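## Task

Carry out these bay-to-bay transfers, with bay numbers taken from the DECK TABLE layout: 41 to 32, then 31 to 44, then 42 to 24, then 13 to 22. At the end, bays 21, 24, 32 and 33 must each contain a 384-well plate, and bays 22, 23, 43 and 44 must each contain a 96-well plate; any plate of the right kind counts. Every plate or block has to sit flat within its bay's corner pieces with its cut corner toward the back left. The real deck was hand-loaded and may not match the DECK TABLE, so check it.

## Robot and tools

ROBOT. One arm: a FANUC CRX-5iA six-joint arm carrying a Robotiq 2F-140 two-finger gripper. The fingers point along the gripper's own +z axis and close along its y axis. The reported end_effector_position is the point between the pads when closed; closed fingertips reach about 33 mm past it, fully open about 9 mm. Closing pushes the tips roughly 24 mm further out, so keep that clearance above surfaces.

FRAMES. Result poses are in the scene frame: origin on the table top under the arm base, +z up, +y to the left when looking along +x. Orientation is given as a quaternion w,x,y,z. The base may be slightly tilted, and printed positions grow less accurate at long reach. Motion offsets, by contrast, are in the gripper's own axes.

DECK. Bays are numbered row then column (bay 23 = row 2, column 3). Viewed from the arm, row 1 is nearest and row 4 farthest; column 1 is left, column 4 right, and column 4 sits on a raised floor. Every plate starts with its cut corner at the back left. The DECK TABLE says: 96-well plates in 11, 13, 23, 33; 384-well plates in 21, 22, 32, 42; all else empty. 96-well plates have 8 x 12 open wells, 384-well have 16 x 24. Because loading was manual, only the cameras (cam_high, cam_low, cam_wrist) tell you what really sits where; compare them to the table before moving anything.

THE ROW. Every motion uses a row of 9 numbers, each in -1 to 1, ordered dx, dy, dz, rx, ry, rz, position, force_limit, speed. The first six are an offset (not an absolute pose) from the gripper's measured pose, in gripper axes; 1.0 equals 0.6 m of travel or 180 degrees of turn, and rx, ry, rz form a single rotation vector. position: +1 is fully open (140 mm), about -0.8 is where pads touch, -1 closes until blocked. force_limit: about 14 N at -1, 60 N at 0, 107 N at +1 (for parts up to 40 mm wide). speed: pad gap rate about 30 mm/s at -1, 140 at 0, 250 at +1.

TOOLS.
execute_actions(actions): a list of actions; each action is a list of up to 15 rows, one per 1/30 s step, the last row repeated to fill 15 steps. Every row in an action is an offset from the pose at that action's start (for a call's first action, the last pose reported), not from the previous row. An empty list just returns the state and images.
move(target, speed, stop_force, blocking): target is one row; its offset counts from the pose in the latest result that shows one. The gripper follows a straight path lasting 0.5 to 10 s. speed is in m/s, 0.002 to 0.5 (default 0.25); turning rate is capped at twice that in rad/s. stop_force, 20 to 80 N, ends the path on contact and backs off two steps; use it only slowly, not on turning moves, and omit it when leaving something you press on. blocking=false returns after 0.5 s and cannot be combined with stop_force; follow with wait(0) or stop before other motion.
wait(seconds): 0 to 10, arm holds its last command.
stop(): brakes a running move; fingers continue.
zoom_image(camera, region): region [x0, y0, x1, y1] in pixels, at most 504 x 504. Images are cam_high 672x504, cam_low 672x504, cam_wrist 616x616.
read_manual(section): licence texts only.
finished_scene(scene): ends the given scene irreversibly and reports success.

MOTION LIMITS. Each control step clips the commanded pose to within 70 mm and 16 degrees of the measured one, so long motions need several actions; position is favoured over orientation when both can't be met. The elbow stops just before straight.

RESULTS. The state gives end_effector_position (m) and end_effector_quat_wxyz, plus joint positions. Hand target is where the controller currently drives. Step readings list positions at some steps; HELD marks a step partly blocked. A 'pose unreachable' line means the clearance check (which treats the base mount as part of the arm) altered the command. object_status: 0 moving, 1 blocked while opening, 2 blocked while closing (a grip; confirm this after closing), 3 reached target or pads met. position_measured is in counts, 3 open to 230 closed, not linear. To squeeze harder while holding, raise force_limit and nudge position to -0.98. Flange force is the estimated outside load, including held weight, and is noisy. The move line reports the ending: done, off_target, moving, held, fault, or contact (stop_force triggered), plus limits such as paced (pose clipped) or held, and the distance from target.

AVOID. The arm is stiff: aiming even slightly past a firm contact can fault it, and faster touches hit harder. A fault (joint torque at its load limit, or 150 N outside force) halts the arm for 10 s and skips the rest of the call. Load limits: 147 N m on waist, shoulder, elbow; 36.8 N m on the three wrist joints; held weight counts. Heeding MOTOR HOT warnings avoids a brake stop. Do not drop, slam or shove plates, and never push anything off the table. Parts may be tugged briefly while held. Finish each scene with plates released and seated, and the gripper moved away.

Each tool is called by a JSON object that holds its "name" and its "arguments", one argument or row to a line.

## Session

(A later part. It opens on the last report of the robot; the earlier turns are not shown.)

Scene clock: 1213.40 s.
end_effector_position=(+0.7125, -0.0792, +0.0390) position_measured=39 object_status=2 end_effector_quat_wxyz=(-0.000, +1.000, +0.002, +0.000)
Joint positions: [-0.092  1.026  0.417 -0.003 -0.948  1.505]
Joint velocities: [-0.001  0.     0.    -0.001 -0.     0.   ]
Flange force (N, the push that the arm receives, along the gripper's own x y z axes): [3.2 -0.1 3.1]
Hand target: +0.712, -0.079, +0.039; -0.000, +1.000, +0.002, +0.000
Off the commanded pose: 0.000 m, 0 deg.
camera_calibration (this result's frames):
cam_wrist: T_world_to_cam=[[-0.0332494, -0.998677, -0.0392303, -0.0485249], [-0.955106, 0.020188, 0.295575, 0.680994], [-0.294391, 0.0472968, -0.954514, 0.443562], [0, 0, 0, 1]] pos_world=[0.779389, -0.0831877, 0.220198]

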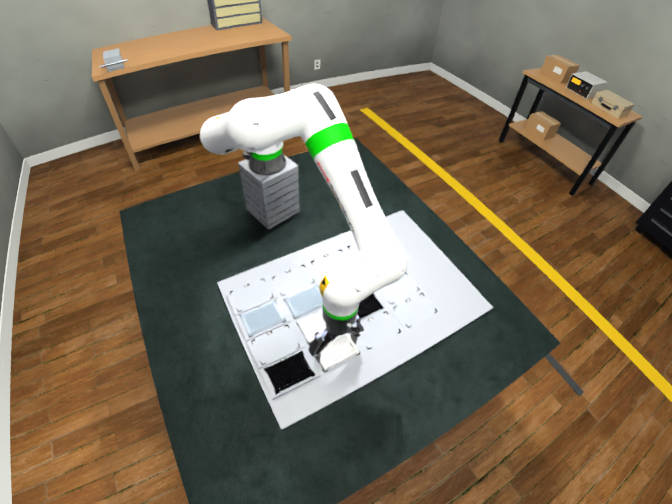

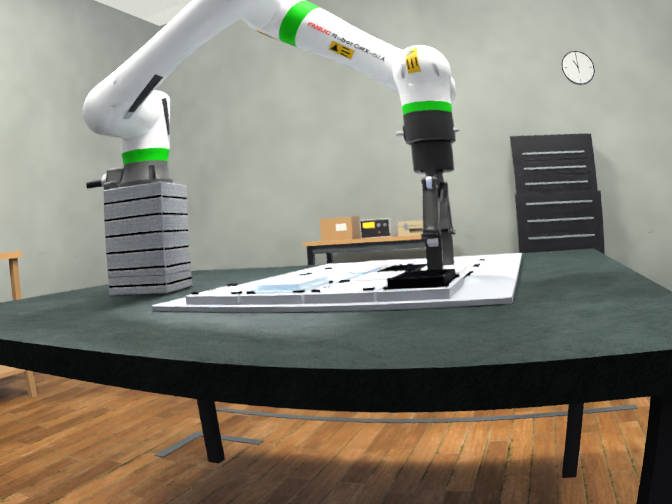

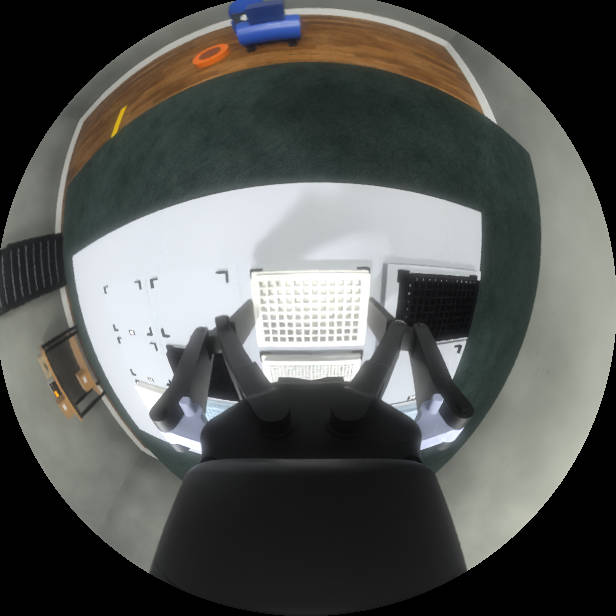

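{"name": "move", "arguments": {
  "target": [-0.0007, -0.0002, 0.01167, 0, 0, 0, -0.98, 0, -0.4],
  "speed": 0.012,
  "stop_force": 20
}}

Scene clock: 1240.80 s.
end_effector_position=(+0.7122, -0.0792, +0.0327) position_measured=39 object_status=2 end_effector_quat_wxyz=(-0.000, +1.000, +0.002, +0.000)
Joint positions: [-0.092  1.035  0.417 -0.003 -0.939  1.505]
Joint velocities: [-0.    -0.001 -0.001  0.001 -0.004  0.   ]
Flange force (N, the push that the arm receives, along the gripper's own x y z axes): [2.4 0.1 -22.7]
Hand target: +0.712, -0.079, +0.033; -0.000, +1.000, +0.002, +0.000
Off the commanded pose: 0.001 m, 0 deg.
move: contact
camera_calibration (this result's frames):
cam_wrist: T_world_to_cam=[[-0.0333609, -0.998675, -0.0391787, -0.0487235], [-0.955199, 0.020325, 0.295266, 0.682715], [-0.294079, 0.0472738, -0.954611, 0.437269], [0, 0, 0, 1]] pos_world=[0.779095, -0.0832065, 0.21393]

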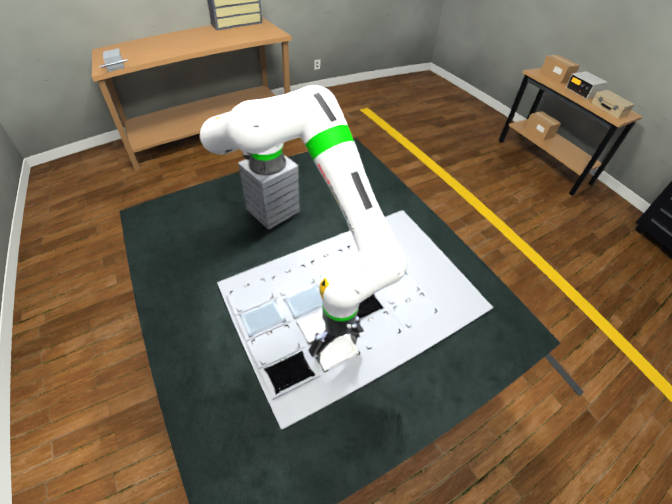

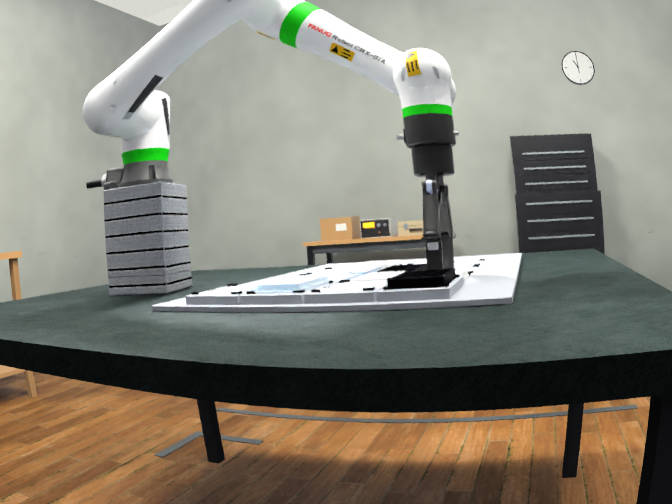

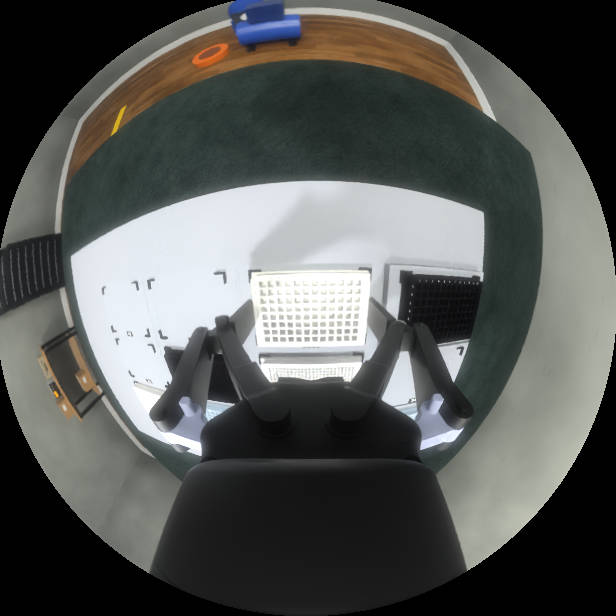

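{"name": "zoom_image", "arguments": {
  "camera": "cam_wrist",
  "region": [240, 255, 280, 290]
}}

{"name": "zoom_image", "arguments": {
  "camera": "cam_wrist",
  "region": [345, 255, 385, 290]
}}

Region (240, 255, 280, 290) of cam_wrist's 616x616 image, scaled by 12.600, with more detail than that image has; it fills the top 441 rows of this view, and the rest is white.

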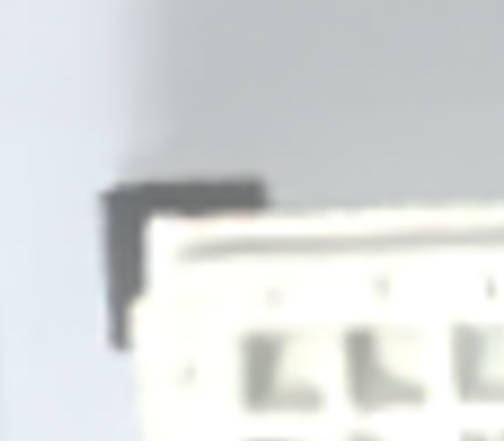

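Region (345, 255, 385, 290) of cam_wrist's 616x616 image, scaled by 12.600, with more detail than that image has; it fills the top 441 rows of this view, and the rest is white.

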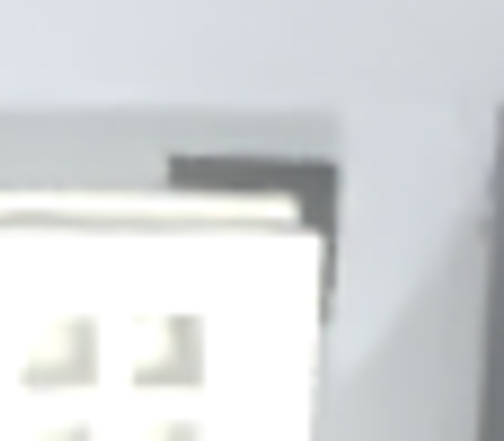

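{"name": "execute_actions", "arguments": {
  "actions": [
    [[0,0,0,0,0,0,1,0,-0.1],[0,0,0,0,0,0,1,0,-0.1],[0,0,0,0,0,0,1,0,-0.1],[0,0,0,0,0,0,1,0,-0.1],[0,0,-0.0001,0,0,0,1,0,-0.1],[0,0,-0.0009,0,0,0,1,0,-0.1],[0,0,-0.0027,0,0,0,1,0,-0.1],[0,0,-0.006,0,0,0,1,0,-0.1],[0,0,-0.0108,0,0,0,1,0,-0.1],[0,0,-0.0173,0,0,0,1,0,-0.1],[0,0,-0.0253,0,0,0,1,0,-0.1],[0,0,-0.0348,0,0,0,1,0,-0.1],[0,0,-0.0454,0,0,0,1,0,-0.1],[0,0,-0.0569,0,0,0,1,0,-0.1],[0,0,-0.0689,0,0,0,1,0,-0.1]],
    [[0,0,-0.0441,0,0,0,1,0,-0.1],[0,0,-0.0561,0,0,0,1,0,-0.1],[0,0,-0.0676,0,0,0,1,0,-0.1],[0,0,-0.0782,0,0,0,1,0,-0.1],[0,0,-0.0877,0,0,0,1,0,-0.1],[0,0,-0.0957,0,0,0,1,0,-0.1],[0,0,-0.1022,0,0,0,1,0,-0.1],[0,0,-0.107,0,0,0,1,0,-0.1],[0,0,-0.1103,0,0,0,1,0,-0.1],[0,0,-0.1121,0,0,0,1,0,-0.1],[0,0,-0.1129,0,0,0,1,0,-0.1],[0,0,-0.113,0,0,0,1,0,-0.1]]
  ]
}}

Scene clock: 1314.23 s.
end_effector_position=(+0.7122, -0.0791, +0.1206) position_measured=3 object_status=3 end_effector_quat_wxyz=(-0.000, +1.000, +0.002, +0.000)
Joint positions: [-0.092  0.909  0.414 -0.003 -1.063  1.505]
Joint velocities: [ 0.001 -0.012  0.001 -0.001 -0.016 -0.   ]
Flange force (N, the push that the arm receives, along the gripper's own x y z axes): [3.5 1.3 -2.2]
Flange force at the end of the 1st action (N, along the gripper's axes at the end of the call): [7.3 2.0 8.3]
Hand target: +0.712, -0.079, +0.121; -0.000, +1.000, +0.002, +0.000
Off the commanded pose: 0.001 m, 0 deg.
Step readings (end_effector_position; steps 1 to 15: 1st action; 16 to 30: 2nd action):
0: (+0.7122, -0.0792, +0.0328)
1: (+0.7122, -0.0792, +0.0328)
2: (+0.7121, -0.0792, +0.0327)
4: (+0.7119, -0.0792, +0.0325)
8: (+0.7122, -0.0792, +0.0331)
15: (+0.7123, -0.0791, +0.0535)
16: (+0.7123, -0.0791, +0.0590)
17: (+0.7124, -0.0791, +0.0649)
19: (+0.7125, -0.0791, +0.0774)
23: (+0.7125, -0.0791, +0.1024)
30: end_effector_position above
camera_calibration (this result's frames):
cam_wrist: T_world_to_cam=[[-0.0331392, -0.998676, -0.039341, -0.0453125], [-0.955175, 0.0200604, 0.295362, 0.65666], [-0.294182, 0.0473655, -0.954575, 0.521251], [0, 0, 0, 1]] pos_world=[0.779066, -0.0831147, 0.301838]

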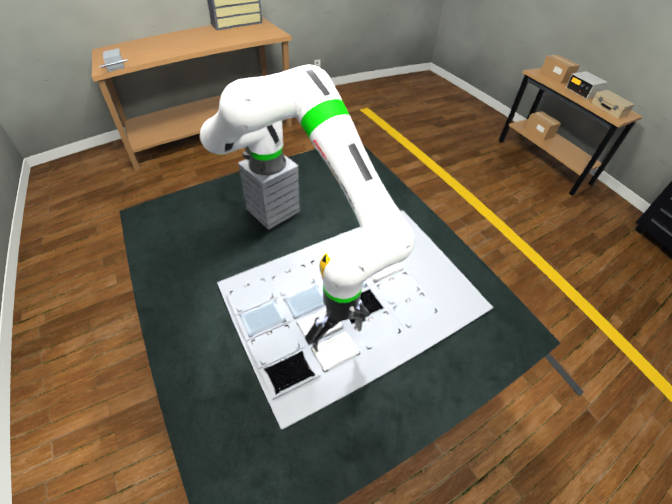

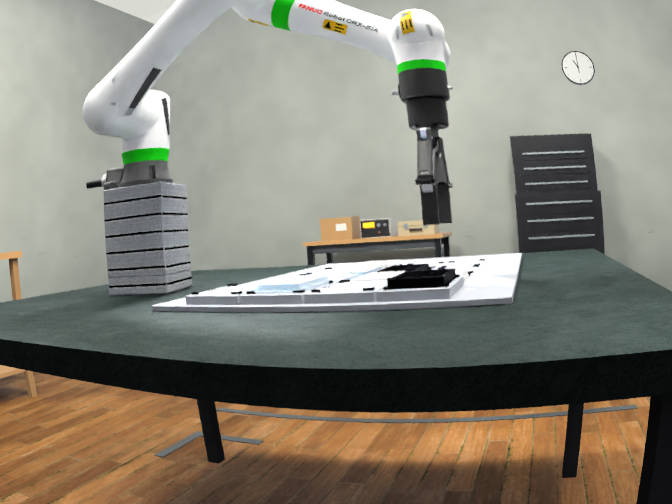

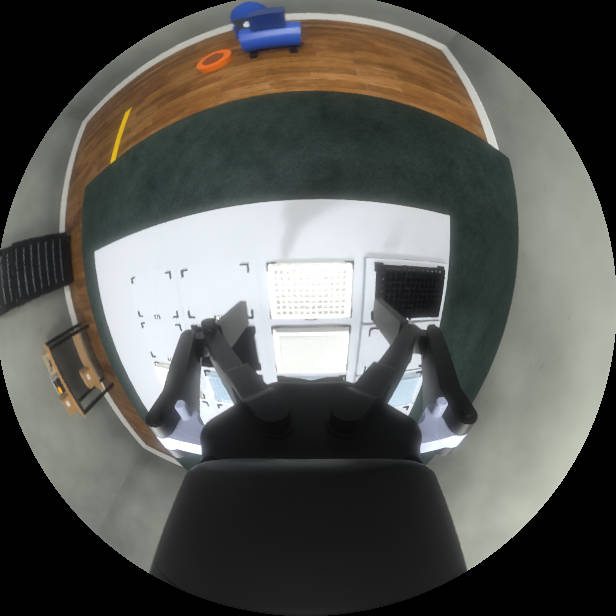

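{"name": "zoom_image", "arguments": {
  "camera": "cam_wrist",
  "region": [250, 245, 460, 390]
}}

{"name": "zoom_image", "arguments": {
  "camera": "cam_high",
  "region": [215, 230, 455, 420]
}}

{"name": "zoom_image", "arguments": {
  "camera": "cam_low",
  "region": [330, 245, 530, 310]
}}

Region (250, 245, 460, 390) of cam_wrist's 616x616 image, scaled by 2.400, with more detail than that image has; it fills the top 348 rows of this view, and the rest is white.

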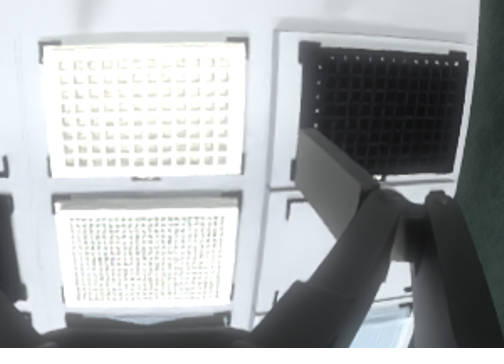

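Region (215, 230, 455, 420) of cam_high's 672x504 image, scaled by 2.100, with more detail than that image has; it fills the top 399 rows of this view, and the rest is white.

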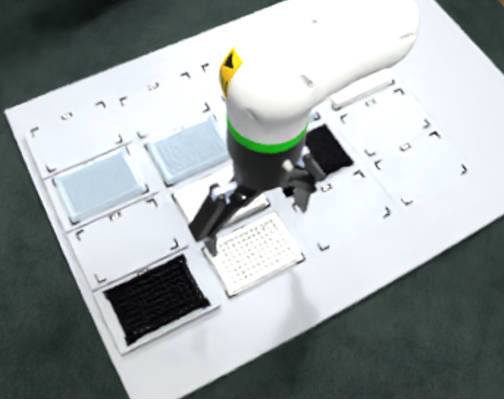

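Region (330, 245, 530, 310) of cam_low's 672x504 image, scaled by 2.520, with more detail than that image has; it fills the top 164 rows of this view, and the rest is white.

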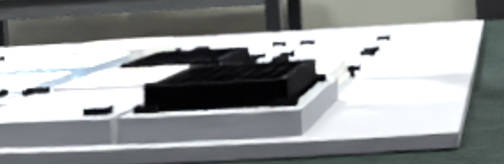

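{"name": "zoom_image", "arguments": {
  "camera": "cam_wrist",
  "region": [258, 252, 362, 332]
}}

{"name": "zoom_image", "arguments": {
  "camera": "cam_high",
  "region": [295, 315, 375, 385]
}}

{"name": "zoom_image", "arguments": {
  "camera": "cam_low",
  "region": [230, 250, 400, 305]
}}

Region (258, 252, 362, 332) of cam_wrist's 616x616 image, scaled by 4.846, with more detail than that image has; it fills the top 388 rows of this view, and the rest is white.

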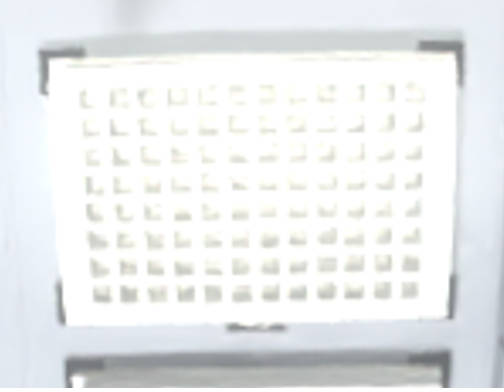

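Region (295, 315, 375, 385) of cam_high's 672x504 image, scaled by 6.300, with more detail than that image has; it fills the top 441 rows of this view, and the rest is white.

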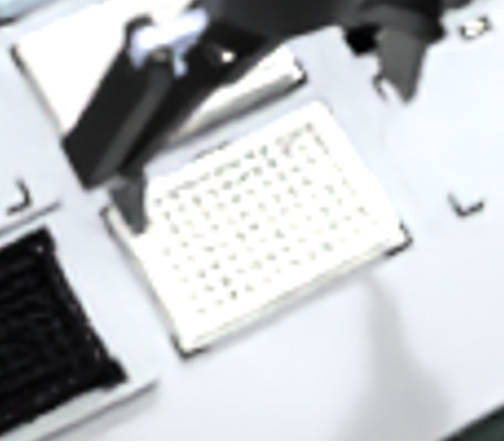

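Region (230, 250, 400, 305) of cam_low's 672x504 image, scaled by 2.965, with more detail than that image has; it fills the top 163 rows of this view, and the rest is white.

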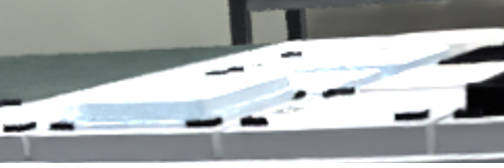

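{"name": "zoom_image", "arguments": {
  "camera": "cam_wrist",
  "region": [130, 300, 280, 430]
}}

{"name": "zoom_image", "arguments": {
  "camera": "cam_high",
  "region": [335, 250, 425, 330]
}}

{"name": "zoom_image", "arguments": {
  "camera": "cam_high",
  "region": [232, 275, 332, 345]
}}

Region (130, 300, 280, 430) of cam_wrist's 616x616 image, scaled by 3.360, with more detail than that image has; it fills the top 437 rows of this view, and the rest is white.

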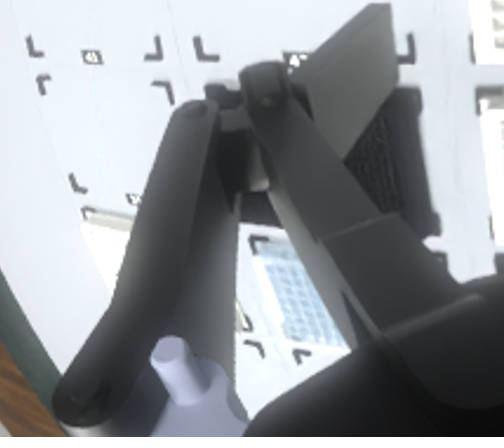

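Region (335, 250, 425, 330) of cam_high's 672x504 image, scaled by 5.600, with more detail than that image has.

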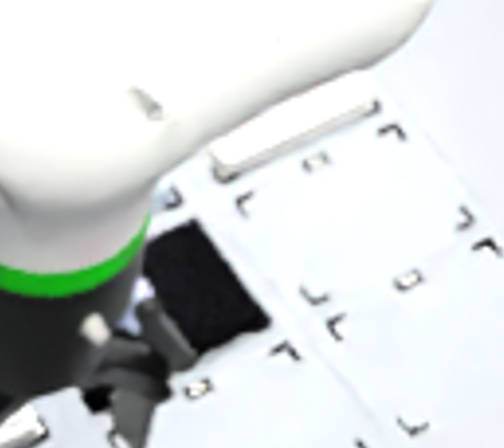

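Region (232, 275, 332, 345) of cam_high's 672x504 image, scaled by 5.040, with more detail than that image has; it fills the top 353 rows of this view, and the rest is white.

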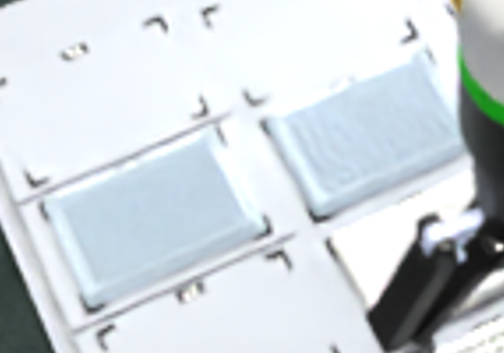

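All the plates look seated, and the gripper is open and clear, so I'm ending the scene.

{"name": "finished_scene", "arguments": {
  "scene": 2
}}

The scene is finished: the task was done.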